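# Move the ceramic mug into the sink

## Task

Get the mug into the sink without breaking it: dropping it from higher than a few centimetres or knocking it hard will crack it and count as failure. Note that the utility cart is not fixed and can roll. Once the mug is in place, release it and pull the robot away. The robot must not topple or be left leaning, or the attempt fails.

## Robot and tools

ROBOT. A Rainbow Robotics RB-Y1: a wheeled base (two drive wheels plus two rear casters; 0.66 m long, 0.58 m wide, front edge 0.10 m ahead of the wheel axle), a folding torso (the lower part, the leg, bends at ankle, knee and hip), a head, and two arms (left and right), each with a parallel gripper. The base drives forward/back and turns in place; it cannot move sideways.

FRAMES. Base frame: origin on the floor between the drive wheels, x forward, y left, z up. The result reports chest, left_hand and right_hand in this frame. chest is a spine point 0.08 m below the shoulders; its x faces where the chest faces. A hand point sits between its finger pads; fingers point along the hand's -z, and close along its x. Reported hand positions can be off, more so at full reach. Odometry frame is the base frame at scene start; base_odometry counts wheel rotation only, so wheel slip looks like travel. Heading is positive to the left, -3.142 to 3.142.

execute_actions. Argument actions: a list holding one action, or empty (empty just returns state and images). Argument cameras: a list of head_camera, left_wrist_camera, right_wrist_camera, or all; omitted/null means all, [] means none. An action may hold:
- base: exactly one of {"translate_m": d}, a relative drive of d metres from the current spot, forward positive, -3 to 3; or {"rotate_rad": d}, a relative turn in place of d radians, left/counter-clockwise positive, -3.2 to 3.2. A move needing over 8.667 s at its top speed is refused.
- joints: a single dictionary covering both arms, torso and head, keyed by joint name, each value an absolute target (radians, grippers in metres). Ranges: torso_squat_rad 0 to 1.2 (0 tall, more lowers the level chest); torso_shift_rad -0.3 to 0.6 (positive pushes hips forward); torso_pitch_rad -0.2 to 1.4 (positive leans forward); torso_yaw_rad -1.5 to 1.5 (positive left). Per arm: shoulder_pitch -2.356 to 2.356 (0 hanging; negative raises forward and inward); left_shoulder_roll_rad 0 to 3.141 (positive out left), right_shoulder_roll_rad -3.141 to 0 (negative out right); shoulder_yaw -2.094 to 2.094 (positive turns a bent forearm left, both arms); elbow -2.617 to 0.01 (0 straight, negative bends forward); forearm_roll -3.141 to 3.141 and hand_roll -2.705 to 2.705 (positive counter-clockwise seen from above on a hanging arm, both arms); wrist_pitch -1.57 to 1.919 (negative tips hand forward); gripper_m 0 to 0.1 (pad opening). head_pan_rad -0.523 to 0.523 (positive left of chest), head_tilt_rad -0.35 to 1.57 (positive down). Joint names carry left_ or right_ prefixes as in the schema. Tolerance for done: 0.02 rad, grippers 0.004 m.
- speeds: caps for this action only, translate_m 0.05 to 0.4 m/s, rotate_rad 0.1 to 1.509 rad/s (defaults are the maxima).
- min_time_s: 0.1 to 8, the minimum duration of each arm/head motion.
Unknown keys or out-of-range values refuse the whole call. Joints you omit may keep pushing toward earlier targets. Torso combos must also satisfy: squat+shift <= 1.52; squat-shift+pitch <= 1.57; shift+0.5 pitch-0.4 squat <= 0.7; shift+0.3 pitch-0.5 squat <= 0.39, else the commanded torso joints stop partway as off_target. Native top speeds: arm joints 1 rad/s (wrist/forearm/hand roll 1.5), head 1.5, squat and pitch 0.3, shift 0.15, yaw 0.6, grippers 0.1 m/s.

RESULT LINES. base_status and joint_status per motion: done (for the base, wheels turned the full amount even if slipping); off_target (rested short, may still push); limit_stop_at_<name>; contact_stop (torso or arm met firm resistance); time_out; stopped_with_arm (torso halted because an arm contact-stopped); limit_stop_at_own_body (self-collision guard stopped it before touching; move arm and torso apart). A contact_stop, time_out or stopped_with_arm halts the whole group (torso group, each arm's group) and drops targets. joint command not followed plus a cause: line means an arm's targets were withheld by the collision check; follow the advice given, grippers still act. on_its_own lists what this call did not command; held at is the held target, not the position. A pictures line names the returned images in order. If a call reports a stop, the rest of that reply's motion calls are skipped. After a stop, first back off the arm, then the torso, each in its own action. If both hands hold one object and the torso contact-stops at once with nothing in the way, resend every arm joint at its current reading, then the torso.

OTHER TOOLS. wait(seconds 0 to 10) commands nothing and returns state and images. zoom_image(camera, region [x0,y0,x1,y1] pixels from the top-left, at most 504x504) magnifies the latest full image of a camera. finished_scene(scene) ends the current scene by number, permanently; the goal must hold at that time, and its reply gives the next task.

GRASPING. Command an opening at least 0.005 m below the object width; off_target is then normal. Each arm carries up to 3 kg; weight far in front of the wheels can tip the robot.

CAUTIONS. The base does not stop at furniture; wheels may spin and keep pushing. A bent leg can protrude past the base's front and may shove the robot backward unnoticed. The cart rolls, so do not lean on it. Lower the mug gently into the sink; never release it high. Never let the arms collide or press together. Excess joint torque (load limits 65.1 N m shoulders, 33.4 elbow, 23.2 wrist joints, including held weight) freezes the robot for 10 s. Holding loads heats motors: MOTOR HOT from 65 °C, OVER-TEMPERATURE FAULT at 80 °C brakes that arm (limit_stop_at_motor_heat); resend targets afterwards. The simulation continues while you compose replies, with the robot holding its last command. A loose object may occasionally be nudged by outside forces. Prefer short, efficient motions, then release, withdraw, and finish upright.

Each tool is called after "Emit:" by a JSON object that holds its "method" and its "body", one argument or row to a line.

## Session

Emit:
{"method": "execute_actions", "body": {
  "actions": []
}}

Scene clock: 0.00 s.
base_odometry: x=+0.000 y=+0.000 heading=+0.000 (m, m, rad; odometry frame)
base_status: not commanded
joint_positions: torso_squat_rad=+0.350 torso_shift_rad=+0.001 torso_pitch_rad=+0.001 torso_yaw_rad=-0.001 left_shoulder_pitch_rad=+0.000 left_shoulder_roll_rad=+0.023 left_shoulder_yaw_rad=+0.014 left_elbow_rad=-0.258 left_forearm_roll_rad=+0.013 left_wrist_pitch_rad=-0.025 left_hand_roll_rad=+0.045 left_gripper_m=+0.100 right_shoulder_pitch_rad=+0.000 right_shoulder_roll_rad=-0.022 right_shoulder_yaw_rad=-0.046 right_elbow_rad=-0.182 right_forearm_roll_rad=-0.009 right_wrist_pitch_rad=-0.023 right_hand_roll_rad=-0.025 right_gripper_m=+0.101 head_pan_rad=+0.001 head_tilt_rad=+0.400
joint_status: not commanded
chest: x=-0.2271 y=-0.0004 z=+1.2476 quat_wxyz=(+1.000, +0.000, +0.001, +0.000) (m; base frame)
left_hand: x=-0.0969 y=+0.2390 z=+0.5749 quat_wxyz=(+0.989, +0.009, -0.141, +0.034) (m; base frame)
right_hand: x=-0.1348 y=-0.2413 z=+0.5686 quat_wxyz=(+0.994, -0.012, -0.102, -0.039) (m; base frame)
pictures: head_camera, left_wrist_camera, right_wrist_camera
Images, in order (width x height): head_camera 896x504, left_wrist_camera 644x364, right_wrist_camera 644x364.

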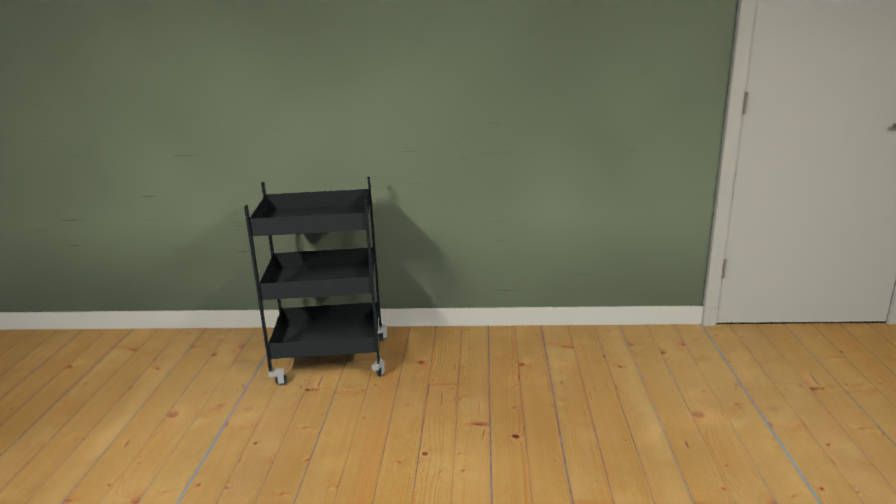

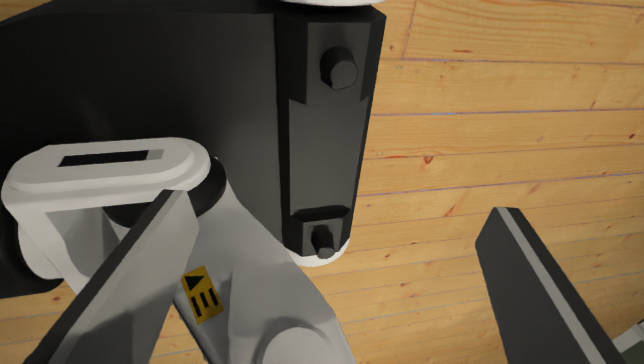

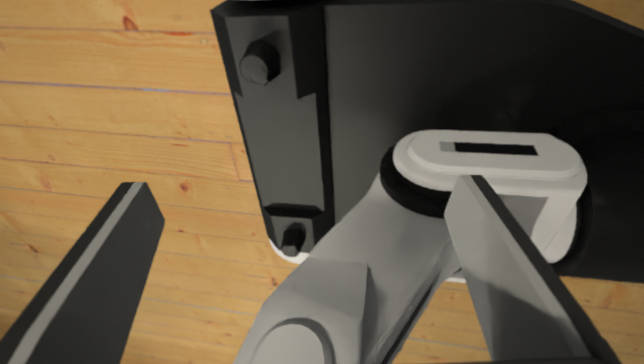

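Emit:
{"method": "execute_actions", "body": {
  "actions": [
    {"base":{"rotate_rad":-1.3},"joints":{"head_pan_rad":-0.15,"head_tilt_rad":0.45,"torso_squat_rad":0}}
  ],
  "cameras": ["head_camera"]
}}

Scene clock: 8.93 s.
base_odometry: x=+0.000 y=+0.000 heading=-1.299 (m, m, rad; odometry frame)
base_status: done
joint_positions: torso_squat_rad=+0.000 torso_shift_rad=+0.001 torso_pitch_rad=+0.001 torso_yaw_rad=-0.001 left_shoulder_pitch_rad=+0.000 left_shoulder_roll_rad=+0.023 left_shoulder_yaw_rad=+0.014 left_elbow_rad=-0.258 left_forearm_roll_rad=+0.013 left_wrist_pitch_rad=-0.025 left_hand_roll_rad=+0.045 left_gripper_m=+0.100 right_shoulder_pitch_rad=+0.000 right_shoulder_roll_rad=-0.022 right_shoulder_yaw_rad=-0.046 right_elbow_rad=-0.182 right_forearm_roll_rad=-0.009 right_wrist_pitch_rad=-0.023 right_hand_roll_rad=-0.025 right_gripper_m=+0.101 head_pan_rad=-0.150 head_tilt_rad=+0.450
joint_status: all done
chest: x=-0.2271 y=-0.0004 z=+1.2899 quat_wxyz=(+1.000, +0.000, +0.001, +0.000) (m; base frame)
left_hand: x=-0.0969 y=+0.2390 z=+0.6173 quat_wxyz=(+0.989, +0.009, -0.141, +0.034) (m; base frame)
right_hand: x=-0.1348 y=-0.2413 z=+0.6110 quat_wxyz=(+0.994, -0.012, -0.102, -0.039) (m; base frame)
pictures: head_camera
Images, in order (width x height): head_camera 896x504.

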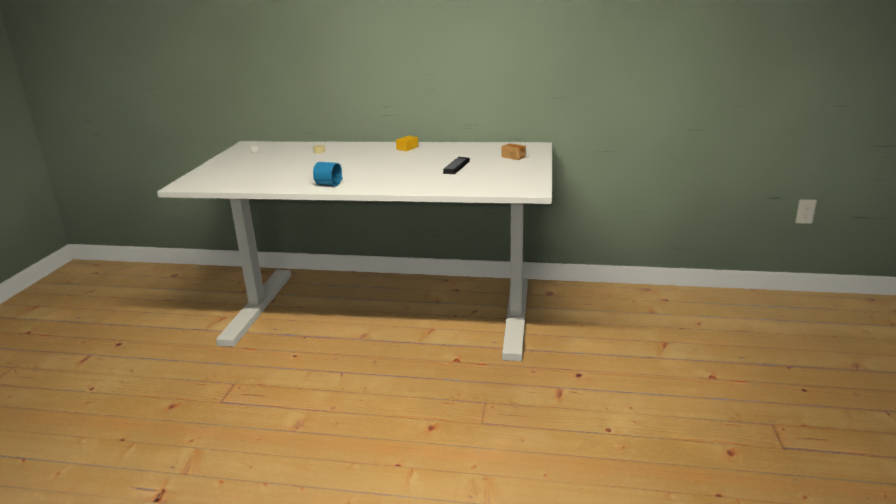

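Emit:
{"method": "zoom_image", "body": {
  "camera": "head_camera",
  "region": [270, 130, 390, 210]
}}

Region (270, 130, 390, 210) of head_camera's 896x504 image, scaled by 4.200, with more detail than that image has.

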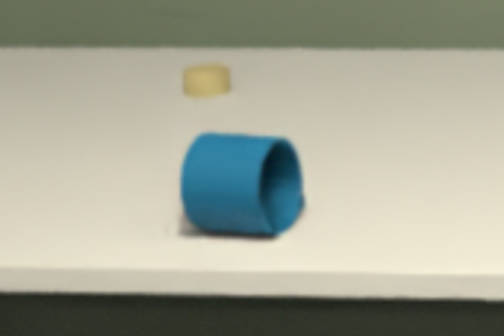

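Emit:
{"method": "execute_actions", "body": {
  "actions": [
    {"base":{"rotate_rad":-0.066},"joints":{"head_pan_rad":0.1,"head_tilt_rad":0.8}}
  ],
  "cameras": []
}}

Emit:
{"method": "execute_actions", "body": {
  "actions": [
    {"base":{"translate_m":1.65},"joints":{"left_shoulder_pitch_rad":-0.624,"left_shoulder_roll_rad":0.062,"left_shoulder_yaw_rad":0.201,"left_elbow_rad":-1.061,"left_forearm_roll_rad":0,"left_wrist_pitch_rad":1.656,"left_hand_roll_rad":1.57},"min_time_s":2.5}
  ],
  "cameras": ["head_camera","left_wrist_camera"]
}}

Scene clock: 33.83 s.
base_odometry: x=+0.000 y=+0.000 heading=-1.365 (m, m, rad; odometry frame)
base_status: done
joint_positions: torso_squat_rad=+0.000 torso_shift_rad=+0.001 torso_pitch_rad=+0.001 torso_yaw_rad=-0.001 left_shoulder_pitch_rad=+0.000 left_shoulder_roll_rad=+0.023 left_shoulder_yaw_rad=+0.014 left_elbow_rad=-0.258 left_forearm_roll_rad=+0.013 left_wrist_pitch_rad=-0.025 left_hand_roll_rad=+0.045 left_gripper_m=+0.100 right_shoulder_pitch_rad=+0.000 right_shoulder_roll_rad=-0.022 right_shoulder_yaw_rad=-0.046 right_elbow_rad=-0.182 right_forearm_roll_rad=-0.009 right_wrist_pitch_rad=-0.023 right_hand_roll_rad=-0.025 right_gripper_m=+0.101 head_pan_rad=+0.100 head_tilt_rad=+0.800
joint_status: all done
chest: x=-0.2271 y=-0.0005 z=+1.2899 quat_wxyz=(+1.000, +0.000, +0.001, +0.000) (m; base frame)
left_hand: x=-0.0970 y=+0.2390 z=+0.6173 quat_wxyz=(+0.989, +0.009, -0.141, +0.034) (m; base frame)
right_hand: x=-0.1348 y=-0.2413 z=+0.6109 quat_wxyz=(+0.994, -0.012, -0.102, -0.039) (m; base frame)
pictures: none
No camera images: the call's "cameras" was empty. Leave "cameras" out to get every camera's image.

Scene clock: 39.60 s.
base_odometry: x=+0.336 y=-1.615 heading=-1.366 (m, m, rad; odometry frame)
base_status: done
joint_positions: torso_squat_rad=+0.000 torso_shift_rad=+0.001 torso_pitch_rad=+0.001 torso_yaw_rad=-0.001 left_shoulder_pitch_rad=-0.624 left_shoulder_roll_rad=+0.062 left_shoulder_yaw_rad=+0.201 left_elbow_rad=-1.061 left_forearm_roll_rad=+0.000 left_wrist_pitch_rad=+1.656 left_hand_roll_rad=+1.570 left_gripper_m=+0.100 right_shoulder_pitch_rad=+0.000 right_shoulder_roll_rad=-0.022 right_shoulder_yaw_rad=-0.046 right_elbow_rad=-0.182 right_forearm_roll_rad=-0.009 right_wrist_pitch_rad=-0.023 right_hand_roll_rad=-0.025 right_gripper_m=+0.101 head_pan_rad=+0.100 head_tilt_rad=+0.800
joint_status: all done
chest: x=-0.2270 y=-0.0005 z=+1.2899 quat_wxyz=(+1.000, +0.000, +0.001, +0.000) (m; base frame)
left_hand: x=+0.2107 y=+0.2192 z=+0.9185 quat_wxyz=(+0.708, +0.001, +0.000, +0.706) (m; base frame)
right_hand: x=-0.1347 y=-0.2413 z=+0.6109 quat_wxyz=(+0.994, -0.012, -0.102, -0.039) (m; base frame)
pictures: head_camera, left_wrist_camera
Images, in order (width x height): head_camera 896x504, left_wrist_camera 644x364.

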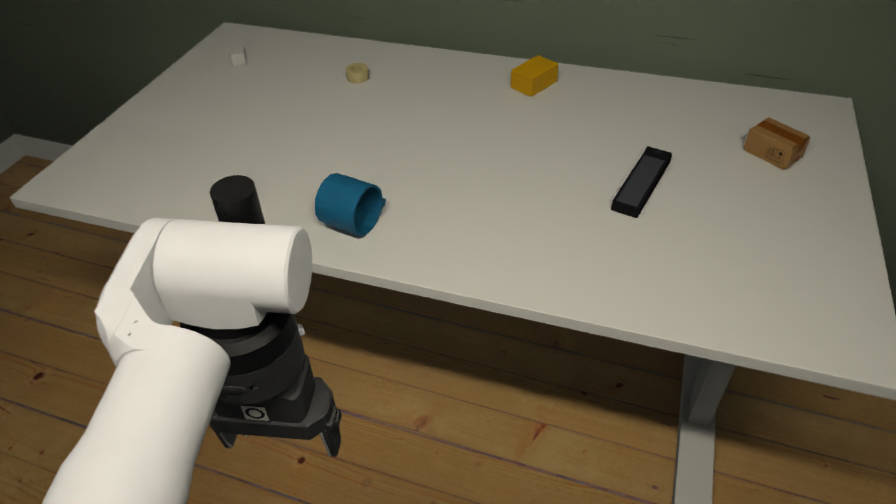

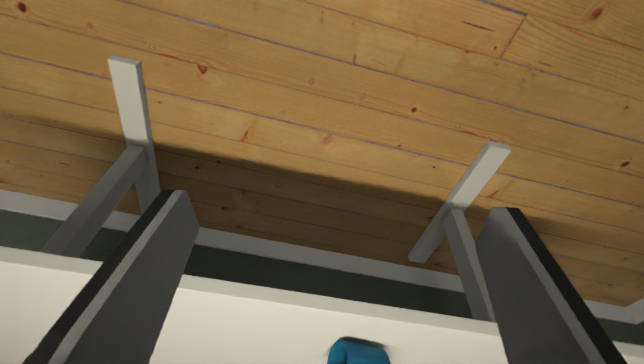

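Emit:
{"method": "execute_actions", "body": {
  "actions": [
    {"base":{"rotate_rad":0.04},"joints":{"torso_shift_rad":0.08}}
  ],
  "cameras": []
}}

Emit:
{"method": "execute_actions", "body": {
  "actions": [
    {"base":{"translate_m":0.38},"joints":{"head_tilt_rad":1.05,"head_pan_rad":0.2}}
  ]
}}

Scene clock: 48.63 s.
base_odometry: x=+0.336 y=-1.615 heading=-1.327 (m, m, rad; odometry frame)
base_status: done
joint_positions: torso_squat_rad=+0.000 torso_shift_rad=+0.080 torso_pitch_rad=+0.002 torso_yaw_rad=-0.001 left_shoulder_pitch_rad=-0.624 left_shoulder_roll_rad=+0.062 left_shoulder_yaw_rad=+0.201 left_elbow_rad=-1.061 left_forearm_roll_rad=+0.000 left_wrist_pitch_rad=+1.656 left_hand_roll_rad=+1.570 left_gripper_m=+0.100 right_shoulder_pitch_rad=+0.000 right_shoulder_roll_rad=-0.022 right_shoulder_yaw_rad=-0.046 right_elbow_rad=-0.182 right_forearm_roll_rad=-0.009 right_wrist_pitch_rad=-0.023 right_hand_roll_rad=-0.025 right_gripper_m=+0.101 head_pan_rad=+0.100 head_tilt_rad=+0.800
joint_status: all done
chest: x=-0.1716 y=-0.0005 z=+1.2877 quat_wxyz=(+1.000, +0.000, +0.001, +0.000) (m; base frame)
left_hand: x=+0.2661 y=+0.2192 z=+0.9162 quat_wxyz=(+0.708, +0.001, +0.000, +0.706) (m; base frame)
right_hand: x=-0.0794 y=-0.2413 z=+0.6087 quat_wxyz=(+0.994, -0.012, -0.102, -0.039) (m; base frame)
pictures: none
No camera images: the call's "cameras" was empty. Leave "cameras" out to get every camera's image.

Scene clock: 51.13 s.
base_odometry: x=+0.428 y=-1.984 heading=-1.327 (m, m, rad; odometry frame)
base_status: done
joint_positions: torso_squat_rad=+0.000 torso_shift_rad=+0.080 torso_pitch_rad=+0.001 torso_yaw_rad=-0.001 left_shoulder_pitch_rad=-0.624 left_shoulder_roll_rad=+0.062 left_shoulder_yaw_rad=+0.201 left_elbow_rad=-1.061 left_forearm_roll_rad=+0.000 left_wrist_pitch_rad=+1.656 left_hand_roll_rad=+1.570 left_gripper_m=+0.100 right_shoulder_pitch_rad=+0.000 right_shoulder_roll_rad=-0.022 right_shoulder_yaw_rad=-0.046 right_elbow_rad=-0.182 right_forearm_roll_rad=-0.009 right_wrist_pitch_rad=-0.023 right_hand_roll_rad=-0.025 right_gripper_m=+0.101 head_pan_rad=+0.200 head_tilt_rad=+1.050
joint_status: all done
chest: x=-0.1716 y=-0.0005 z=+1.2877 quat_wxyz=(+1.000, +0.000, +0.001, +0.000) (m; base frame)
left_hand: x=+0.2661 y=+0.2192 z=+0.9163 quat_wxyz=(+0.708, +0.001, +0.000, +0.706) (m; base frame)
right_hand: x=-0.0793 y=-0.2413 z=+0.6087 quat_wxyz=(+0.994, -0.012, -0.102, -0.039) (m; base frame)
pictures: head_camera, left_wrist_camera, right_wrist_camera
Images, in order (width x height): head_camera 896x504, left_wrist_camera 644x364, right_wrist_camera 644x364.

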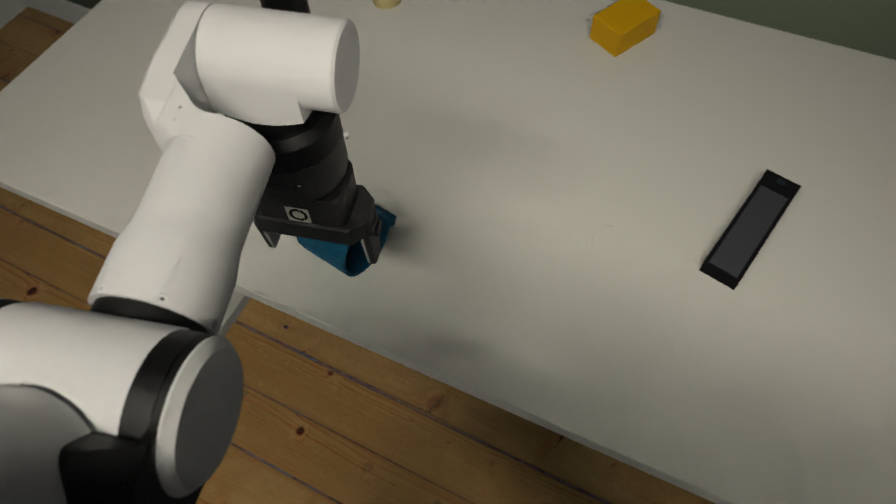

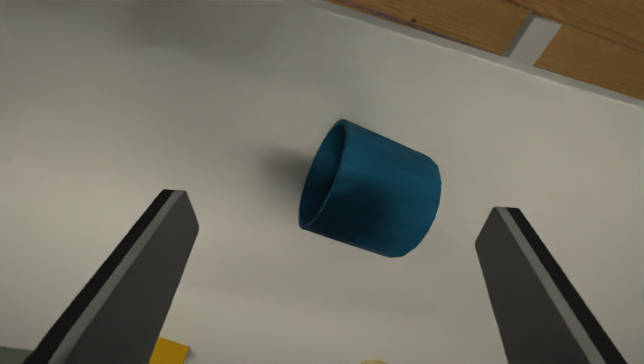

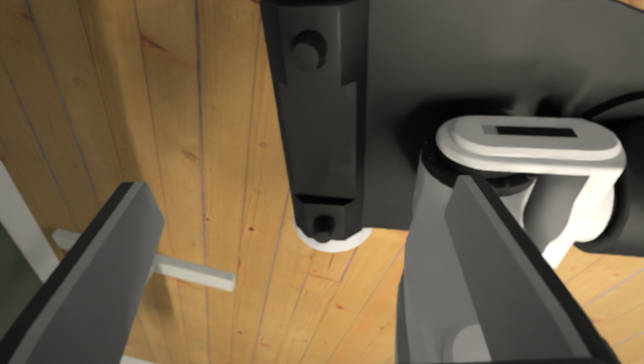

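Emit:
{"method": "execute_actions", "body": {
  "actions": [
    {"base":{"translate_m":0.055},"joints":{"torso_shift_rad":0.2,"torso_yaw_rad":0.094,"left_hand_roll_rad":2.655,"right_elbow_rad":-0.02,"head_pan_rad":0.3,"head_tilt_rad":1.1}}
  ]
}}

Scene clock: 68.77 s.
base_odometry: x=+0.441 y=-2.037 heading=-1.327 (m, m, rad; odometry frame)
base_status: done
joint_positions: torso_squat_rad=+0.000 torso_shift_rad=+0.200 torso_pitch_rad=+0.002 torso_yaw_rad=+0.094 left_shoulder_pitch_rad=-0.624 left_shoulder_roll_rad=+0.062 left_shoulder_yaw_rad=+0.201 left_elbow_rad=-1.061 left_forearm_roll_rad=+0.000 left_wrist_pitch_rad=+1.656 left_hand_roll_rad=+2.655 left_gripper_m=+0.100 right_shoulder_pitch_rad=+0.000 right_shoulder_roll_rad=-0.022 right_shoulder_yaw_rad=-0.046 right_elbow_rad=-0.020 right_forearm_roll_rad=-0.009 right_wrist_pitch_rad=-0.023 right_hand_roll_rad=-0.025 right_gripper_m=+0.101 head_pan_rad=+0.300 head_tilt_rad=+1.100
joint_status: all done
chest: x=-0.0884 y=-0.0005 z=+1.2760 quat_wxyz=(+0.999, +0.000, +0.001, +0.047) (m; base frame)
left_hand: x=+0.3266 y=+0.2596 z=+0.9046 quat_wxyz=(+0.195, +0.001, +0.000, +0.981) (m; base frame)
right_hand: x=-0.0526 y=-0.2353 z=+0.5932 quat_wxyz=(+1.000, -0.010, -0.022, +0.007) (m; base frame)
pictures: head_camera, left_wrist_camera, right_wrist_camera
Images, in order (width x height): head_camera 896x504, left_wrist_camera 644x364, right_wrist_camera 644x364.

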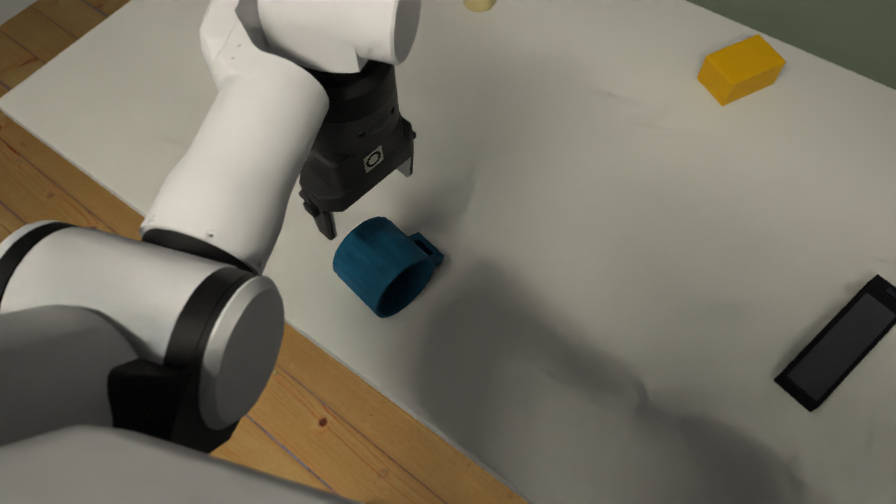

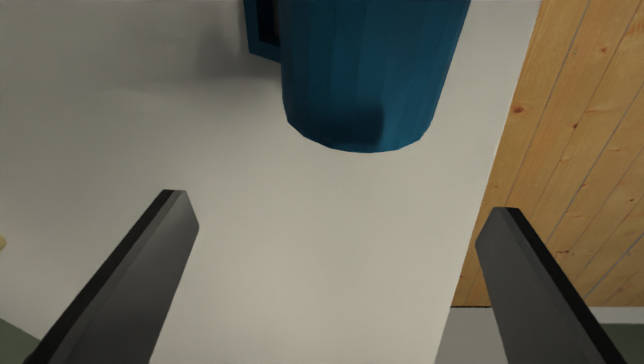

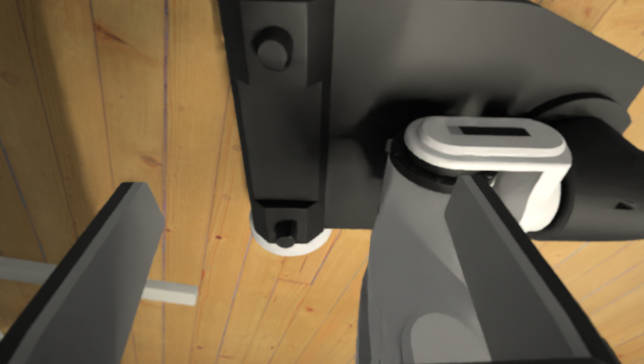

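Emit:
{"method": "execute_actions", "body": {
  "actions": [
    {"joints":{"torso_squat_rad":0.40,"torso_shift_rad":0.193}}
  ],
  "cameras": ["head_camera","left_wrist_camera"]
}}

Scene clock: 85.87 s.
base_odometry: x=+0.441 y=-2.037 heading=-1.327 (m, m, rad; odometry frame)
base_status: not commanded
joint_positions: torso_squat_rad=+0.400 torso_shift_rad=+0.193 torso_pitch_rad=+0.001 torso_yaw_rad=+0.094 left_shoulder_pitch_rad=-0.624 left_shoulder_roll_rad=+0.062 left_shoulder_yaw_rad=+0.201 left_elbow_rad=-1.061 left_forearm_roll_rad=+0.000 left_wrist_pitch_rad=+1.656 left_hand_roll_rad=+2.655 left_gripper_m=+0.100 right_shoulder_pitch_rad=+0.000 right_shoulder_roll_rad=-0.022 right_shoulder_yaw_rad=-0.046 right_elbow_rad=-0.020 right_forearm_roll_rad=-0.009 right_wrist_pitch_rad=-0.023 right_hand_roll_rad=-0.025 right_gripper_m=+0.101 head_pan_rad=+0.300 head_tilt_rad=+1.100
joint_status: all done
chest: x=-0.1041 y=-0.0004 z=+1.2227 quat_wxyz=(+0.999, +0.000, +0.001, +0.047) (m; base frame)
left_hand: x=+0.3111 y=+0.2596 z=+0.8515 quat_wxyz=(+0.195, +0.000, +0.000, +0.981) (m; base frame)
right_hand: x=-0.0679 y=-0.2353 z=+0.5400 quat_wxyz=(+1.000, -0.010, -0.022, +0.007) (m; base frame)
pictures: head_camera, left_wrist_camera
Images, in order (width x height): head_camera 896x504, left_wrist_camera 644x364.

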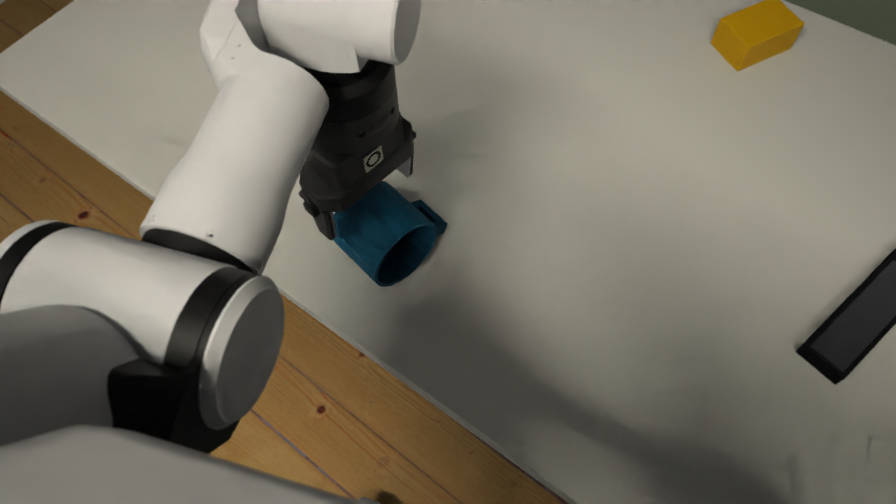

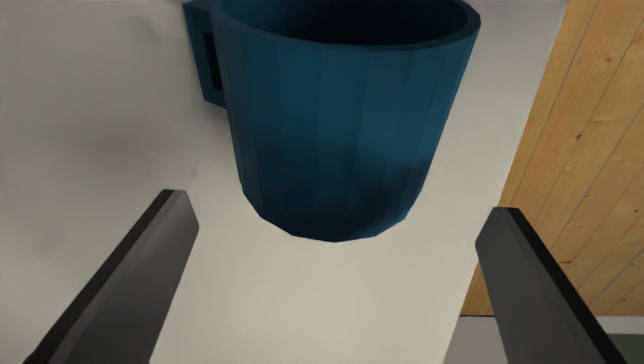

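Emit:
{"method": "execute_actions", "body": {
  "actions": [
    {"joints":{"torso_squat_rad":0.53,"torso_shift_rad":0.2065}}
  ],
  "cameras": ["left_wrist_camera"]
}}

Scene clock: 108.07 s.
base_odometry: x=+0.441 y=-2.037 heading=-1.327 (m, m, rad; odometry frame)
base_status: not commanded
joint_positions: torso_squat_rad=+0.530 torso_shift_rad=+0.206 torso_pitch_rad=+0.001 torso_yaw_rad=+0.094 left_shoulder_pitch_rad=-0.624 left_shoulder_roll_rad=+0.062 left_shoulder_yaw_rad=+0.201 left_elbow_rad=-1.061 left_forearm_roll_rad=+0.000 left_wrist_pitch_rad=+1.656 left_hand_roll_rad=+2.655 left_gripper_m=+0.100 right_shoulder_pitch_rad=+0.000 right_shoulder_roll_rad=-0.022 right_shoulder_yaw_rad=-0.046 right_elbow_rad=-0.020 right_forearm_roll_rad=-0.009 right_wrist_pitch_rad=-0.023 right_hand_roll_rad=-0.025 right_gripper_m=+0.101 head_pan_rad=+0.300 head_tilt_rad=+1.100
joint_status: all done
chest: x=-0.1038 y=-0.0004 z=+1.1811 quat_wxyz=(+0.999, +0.000, +0.001, +0.047) (m; base frame)
left_hand: x=+0.3113 y=+0.2597 z=+0.8098 quat_wxyz=(+0.195, +0.001, +0.000, +0.981) (m; base frame)
right_hand: x=-0.0677 y=-0.2353 z=+0.4983 quat_wxyz=(+1.000, -0.010, -0.022, +0.007) (m; base frame)
pictures: left_wrist_camera
Images, in order (width x height): left_wrist_camera 644x364.

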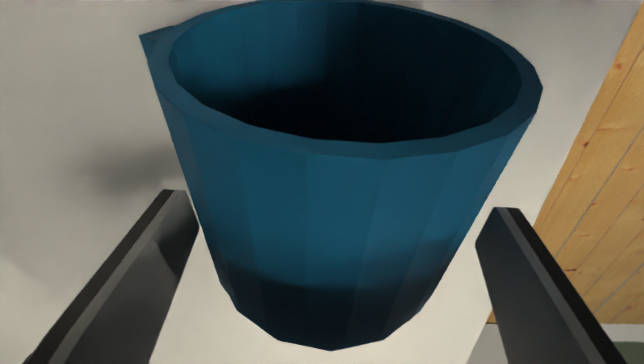

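Emit:
{"method": "execute_actions", "body": {
  "actions": [
    {"joints":{"torso_squat_rad":0.62,"torso_shift_rad":0.222}}
  ],
  "cameras": ["head_camera","left_wrist_camera"]
}}

Scene clock: 113.53 s.
base_odometry: x=+0.441 y=-2.037 heading=-1.327 (m, m, rad; odometry frame)
base_status: not commanded
joint_positions: torso_squat_rad=+0.613 torso_shift_rad=+0.218 torso_pitch_rad=-0.004 torso_yaw_rad=+0.094 left_shoulder_pitch_rad=-0.630 left_shoulder_roll_rad=+0.063 left_shoulder_yaw_rad=+0.201 left_elbow_rad=-1.064 left_forearm_roll_rad=+0.000 left_wrist_pitch_rad=+1.656 left_hand_roll_rad=+2.655 left_gripper_m=+0.100 right_shoulder_pitch_rad=+0.000 right_shoulder_roll_rad=-0.022 right_shoulder_yaw_rad=-0.046 right_elbow_rad=-0.020 right_forearm_roll_rad=-0.009 right_wrist_pitch_rad=-0.023 right_hand_roll_rad=-0.025 right_gripper_m=+0.101 head_pan_rad=+0.300 head_tilt_rad=+1.100
joint_status: torso_squat_rad contact_stop (moved +0.083 of +0.090); torso_shift_rad contact_stop (moved +0.012 of +0.016)
chest: x=-0.1052 y=-0.0007 z=+1.1488 quat_wxyz=(+0.999, +0.000, -0.002, +0.047) (m; base frame)
left_hand: x=+0.3151 y=+0.2598 z=+0.7833 quat_wxyz=(+0.196, -0.006, -0.002, +0.981) (m; base frame)
right_hand: x=-0.0655 y=-0.2351 z=+0.4661 quat_wxyz=(+1.000, -0.010, -0.024, +0.007) (m; base frame)
pictures: head_camera, left_wrist_camera
Images, in order (width x height): head_camera 896x504, left_wrist_camera 644x364.

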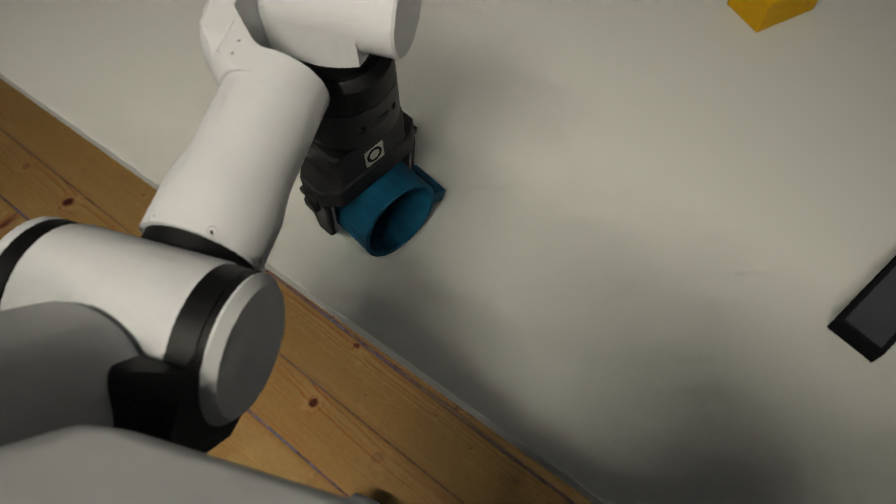

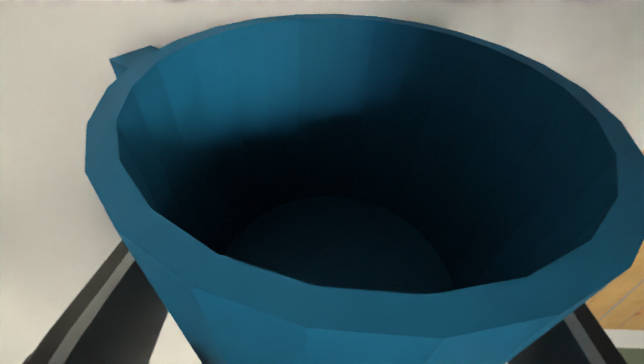

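Emit:
{"method": "execute_actions", "body": {
  "actions": [
    {"joints":{"torso_squat_rad":0.592,"torso_shift_rad":0.217,"torso_pitch_rad":0.0,"torso_yaw_rad":0.094}}
  ],
  "cameras": ["head_camera","left_wrist_camera"]
}}

Emit:
{"method": "zoom_image", "body": {
  "camera": "head_camera",
  "region": [270, 90, 480, 280]
}}

Scene clock: 117.67 s.
base_odometry: x=+0.441 y=-2.037 heading=-1.327 (m, m, rad; odometry frame)
base_status: not commanded
joint_positions: torso_squat_rad=+0.592 torso_shift_rad=+0.217 torso_pitch_rad=+0.000 torso_yaw_rad=+0.094 left_shoulder_pitch_rad=-0.625 left_shoulder_roll_rad=+0.062 left_shoulder_yaw_rad=+0.201 left_elbow_rad=-1.061 left_forearm_roll_rad=+0.000 left_wrist_pitch_rad=+1.656 left_hand_roll_rad=+2.655 left_gripper_m=+0.100 right_shoulder_pitch_rad=+0.000 right_shoulder_roll_rad=-0.022 right_shoulder_yaw_rad=-0.046 right_elbow_rad=-0.020 right_forearm_roll_rad=-0.009 right_wrist_pitch_rad=-0.023 right_hand_roll_rad=-0.025 right_gripper_m=+0.101 head_pan_rad=+0.300 head_tilt_rad=+1.100
joint_status: all done
chest: x=-0.1029 y=-0.0005 z=+1.1572 quat_wxyz=(+0.999, +0.000, +0.000, +0.047) (m; base frame)
left_hand: x=+0.3129 y=+0.2600 z=+0.7867 quat_wxyz=(+0.195, +0.000, +0.000, +0.981) (m; base frame)
right_hand: x=-0.0660 y=-0.2352 z=+0.4744 quat_wxyz=(+1.000, -0.010, -0.022, +0.007) (m; base frame)
pictures: head_camera, left_wrist_camera
Images, in order (width x height): head_camera 896x504, left_wrist_camera 644x364.

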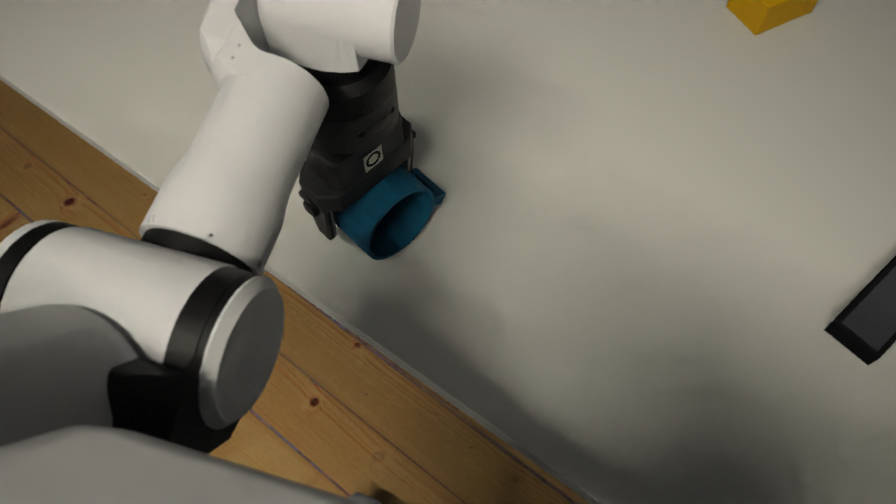

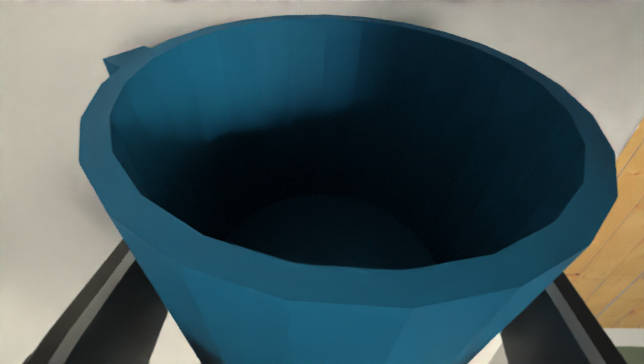

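Region (270, 90, 480, 280) of head_camera's 896x504 image, scaled by 2.400, with more detail than that image has; it fills the top 456 rows of this view, and the rest is white.

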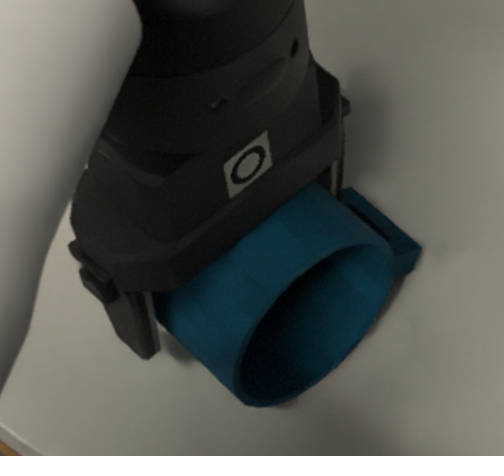

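Emit:
{"method": "execute_actions", "body": {
  "actions": [
    {"joints":{"left_gripper_m":0.075}}
  ],
  "cameras": ["head_camera","left_wrist_camera"]
}}

Emit:
{"method": "zoom_image", "body": {
  "camera": "head_camera",
  "region": [270, 90, 480, 280]
}}

Scene clock: 128.70 s.
base_odometry: x=+0.441 y=-2.037 heading=-1.327 (m, m, rad; odometry frame)
base_status: not commanded
joint_positions: torso_squat_rad=+0.592 torso_shift_rad=+0.217 torso_pitch_rad=+0.000 torso_yaw_rad=+0.094 left_shoulder_pitch_rad=-0.625 left_shoulder_roll_rad=+0.062 left_shoulder_yaw_rad=+0.201 left_elbow_rad=-1.061 left_forearm_roll_rad=+0.000 left_wrist_pitch_rad=+1.656 left_hand_roll_rad=+2.655 left_gripper_m=+0.090 right_shoulder_pitch_rad=+0.000 right_shoulder_roll_rad=-0.022 right_shoulder_yaw_rad=-0.046 right_elbow_rad=-0.020 right_forearm_roll_rad=-0.009 right_wrist_pitch_rad=-0.023 right_hand_roll_rad=-0.025 right_gripper_m=+0.101 head_pan_rad=+0.300 head_tilt_rad=+1.100
joint_status: left_gripper_m off_target (ended at +0.090, target +0.075)
chest: x=-0.1029 y=-0.0005 z=+1.1572 quat_wxyz=(+0.999, +0.000, +0.000, +0.047) (m; base frame)
left_hand: x=+0.3128 y=+0.2600 z=+0.7867 quat_wxyz=(+0.195, +0.000, +0.000, +0.981) (m; base frame)
right_hand: x=-0.0660 y=-0.2352 z=+0.4744 quat_wxyz=(+1.000, -0.010, -0.022, +0.007) (m; base frame)
pictures: head_camera, left_wrist_camera
Images, in order (width x height): head_camera 896x504, left_wrist_camera 644x364.

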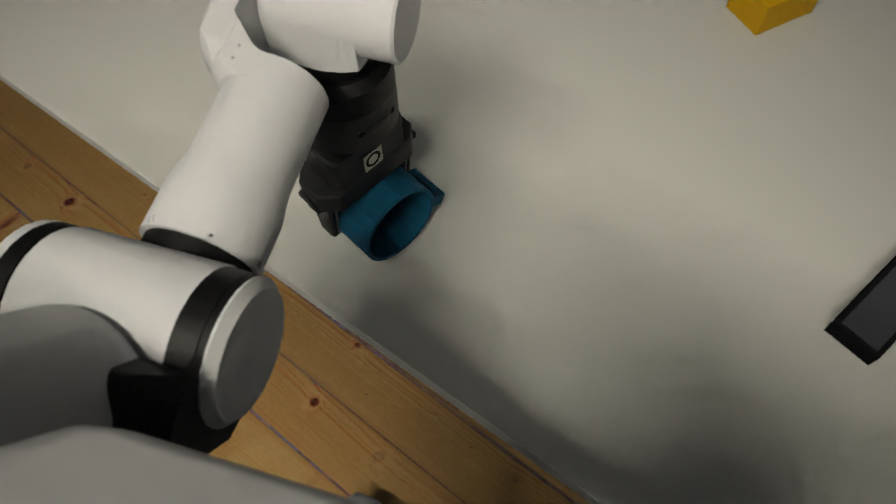

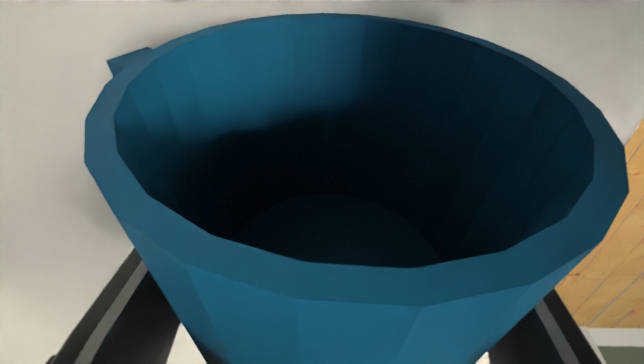

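Region (270, 90, 480, 280) of head_camera's 896x504 image, scaled by 2.400, with more detail than that image has; it fills the top 456 rows of this view, and the rest is white.

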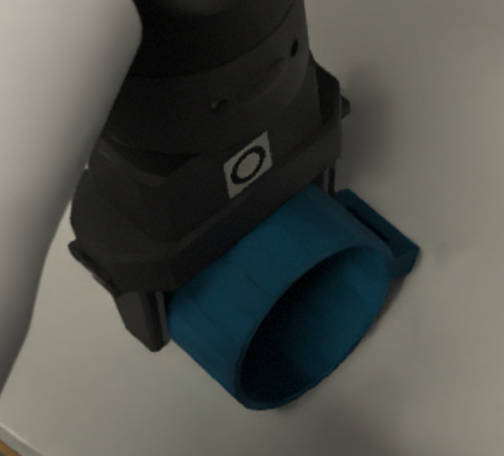

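Emit:
{"method": "execute_actions", "body": {
  "actions": [
    {"joints":{"torso_squat_rad":0.54}}
  ],
  "cameras": ["head_camera","left_wrist_camera"]
}}

Emit:
{"method": "zoom_image", "body": {
  "camera": "head_camera",
  "region": [270, 90, 480, 280]
}}

Scene clock: 133.87 s.
base_odometry: x=+0.441 y=-2.037 heading=-1.327 (m, m, rad; odometry frame)
base_status: not commanded
joint_positions: torso_squat_rad=+0.540 torso_shift_rad=+0.217 torso_pitch_rad=+0.000 torso_yaw_rad=+0.094 left_shoulder_pitch_rad=-0.624 left_shoulder_roll_rad=+0.062 left_shoulder_yaw_rad=+0.201 left_elbow_rad=-1.061 left_forearm_roll_rad=+0.000 left_wrist_pitch_rad=+1.656 left_hand_roll_rad=+2.655 left_gripper_m=+0.090 right_shoulder_pitch_rad=+0.000 right_shoulder_roll_rad=-0.022 right_shoulder_yaw_rad=-0.046 right_elbow_rad=-0.020 right_forearm_roll_rad=-0.009 right_wrist_pitch_rad=-0.023 right_hand_roll_rad=-0.025 right_gripper_m=+0.101 head_pan_rad=+0.300 head_tilt_rad=+1.100
joint_status: all done
chest: x=-0.0986 y=-0.0005 z=+1.1762 quat_wxyz=(+0.999, +0.000, +0.000, +0.047) (m; base frame)
left_hand: x=+0.3168 y=+0.2599 z=+0.8054 quat_wxyz=(+0.195, +0.000, +0.000, +0.981) (m; base frame)
right_hand: x=-0.0618 y=-0.2352 z=+0.4935 quat_wxyz=(+1.000, -0.010, -0.022, +0.007) (m; base frame)
pictures: head_camera, left_wrist_camera
Images, in order (width x height): head_camera 896x504, left_wrist_camera 644x364.

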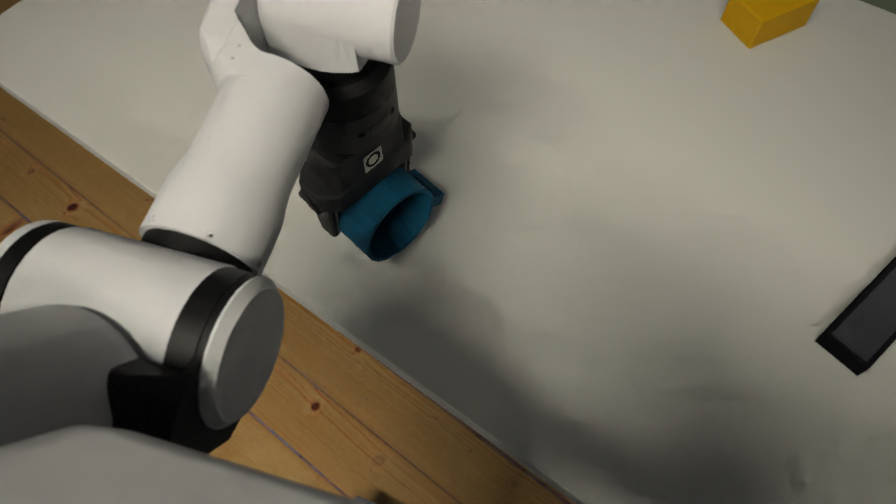

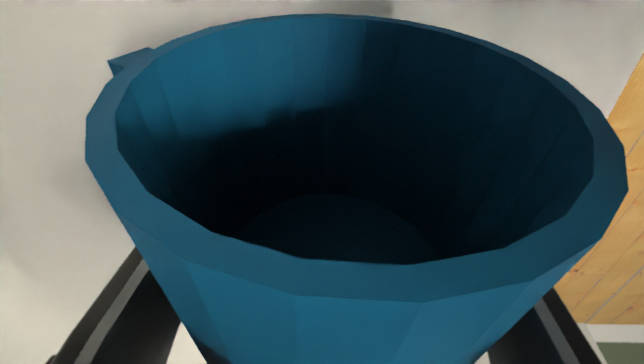

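Region (270, 90, 480, 280) of head_camera's 896x504 image, scaled by 2.400, with more detail than that image has; it fills the top 456 rows of this view, and the rest is white.

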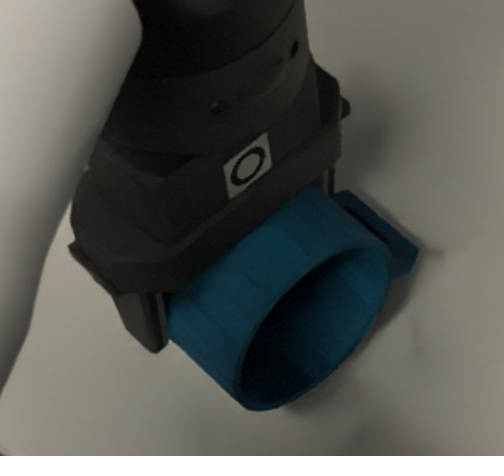

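Emit:
{"method": "wait", "body": {
  "seconds": 8
}}

Scene clock: 144.93 s.
base_odometry: x=+0.441 y=-2.037 heading=-1.327 (m, m, rad; odometry frame)
base_status: not commanded
joint_positions: torso_squat_rad=+0.540 torso_shift_rad=+0.217 torso_pitch_rad=+0.000 torso_yaw_rad=+0.094 left_shoulder_pitch_rad=-0.624 left_shoulder_roll_rad=+0.062 left_shoulder_yaw_rad=+0.201 left_elbow_rad=-1.061 left_forearm_roll_rad=+0.000 left_wrist_pitch_rad=+1.656 left_hand_roll_rad=+2.655 left_gripper_m=+0.090 right_shoulder_pitch_rad=+0.000 right_shoulder_roll_rad=-0.022 right_shoulder_yaw_rad=-0.046 right_elbow_rad=-0.020 right_forearm_roll_rad=-0.009 right_wrist_pitch_rad=-0.023 right_hand_roll_rad=-0.025 right_gripper_m=+0.101 head_pan_rad=+0.300 head_tilt_rad=+1.100
joint_status: all done
chest: x=-0.0986 y=-0.0005 z=+1.1762 quat_wxyz=(+0.999, +0.000, +0.000, +0.047) (m; base frame)
left_hand: x=+0.3168 y=+0.2599 z=+0.8054 quat_wxyz=(+0.195, +0.000, +0.000, +0.981) (m; base frame)
right_hand: x=-0.0618 y=-0.2352 z=+0.4935 quat_wxyz=(+1.000, -0.010, -0.022, +0.007) (m; base frame)
wait: 8.00 s; at rest from the start
pictures: head_camera, left_wrist_camera, right_wrist_camera
Images, in order (width x height): head_camera 896x504, left_wrist_camera 644x364, right_wrist_camera 644x364.

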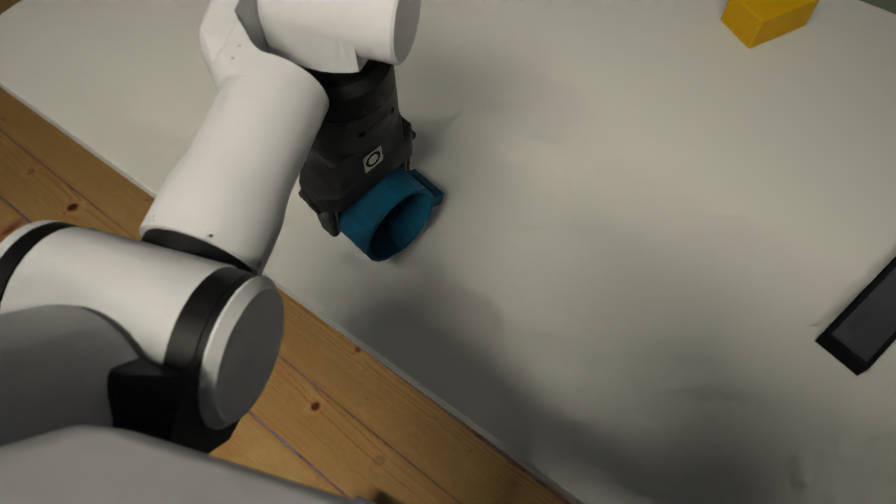

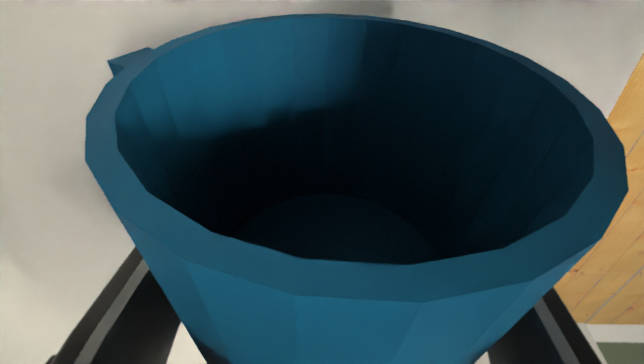

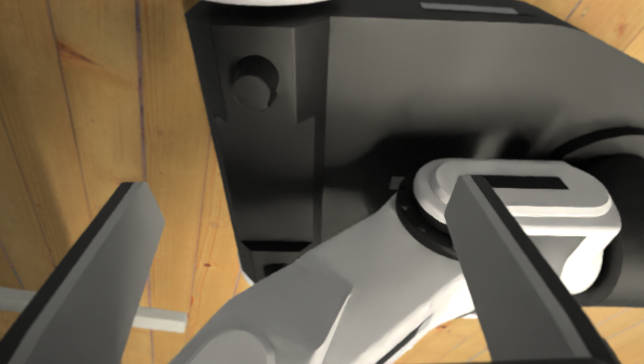

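Emit:
{"method": "execute_actions", "body": {
  "actions": [
    {"joints":{"left_hand_roll_rad":1.57}}
  ],
  "cameras": ["head_camera","left_wrist_camera"]
}}

Emit:
{"method": "zoom_image", "body": {
  "camera": "head_camera",
  "region": [270, 90, 480, 280]
}}

Scene clock: 150.73 s.
base_odometry: x=+0.441 y=-2.037 heading=-1.327 (m, m, rad; odometry frame)
base_status: not commanded
joint_positions: torso_squat_rad=+0.540 torso_shift_rad=+0.217 torso_pitch_rad=+0.000 torso_yaw_rad=+0.094 left_shoulder_pitch_rad=-0.624 left_shoulder_roll_rad=+0.062 left_shoulder_yaw_rad=+0.201 left_elbow_rad=-1.061 left_forearm_roll_rad=+0.000 left_wrist_pitch_rad=+1.656 left_hand_roll_rad=+1.570 left_gripper_m=+0.090 right_shoulder_pitch_rad=+0.000 right_shoulder_roll_rad=-0.022 right_shoulder_yaw_rad=-0.046 right_elbow_rad=-0.020 right_forearm_roll_rad=-0.009 right_wrist_pitch_rad=-0.023 right_hand_roll_rad=-0.025 right_gripper_m=+0.101 head_pan_rad=+0.300 head_tilt_rad=+1.100
joint_status: all done
chest: x=-0.0986 y=-0.0005 z=+1.1762 quat_wxyz=(+0.999, +0.000, +0.000, +0.047) (m; base frame)
left_hand: x=+0.3168 y=+0.2599 z=+0.8054 quat_wxyz=(+0.673, +0.000, +0.000, +0.739) (m; base frame)
right_hand: x=-0.0618 y=-0.2352 z=+0.4935 quat_wxyz=(+1.000, -0.010, -0.022, +0.007) (m; base frame)
pictures: head_camera, left_wrist_camera
Images, in order (width x height): head_camera 896x504, left_wrist_camera 644x364.

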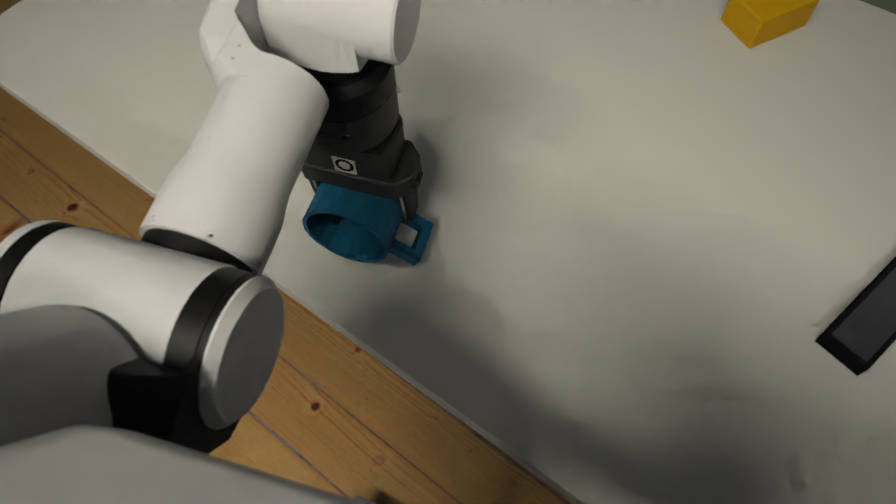

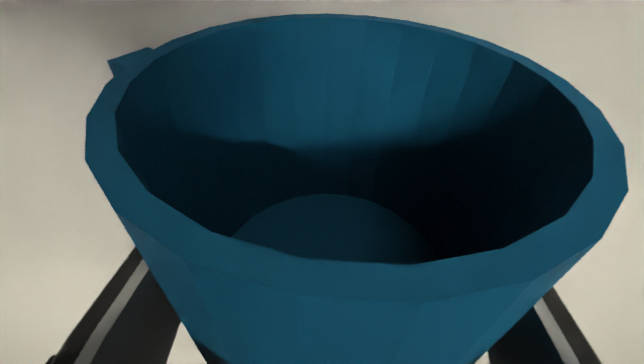

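Region (270, 90, 480, 280) of head_camera's 896x504 image, scaled by 2.400, with more detail than that image has; it fills the top 456 rows of this view, and the rest is white.

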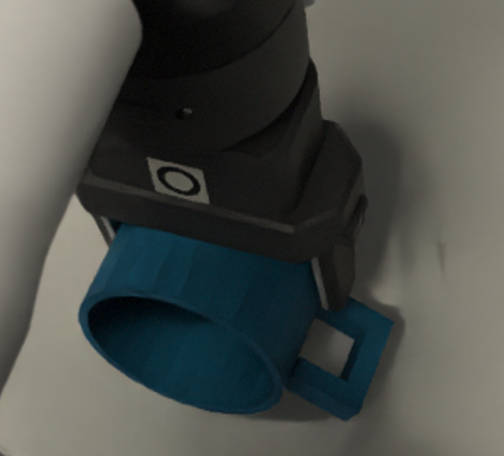

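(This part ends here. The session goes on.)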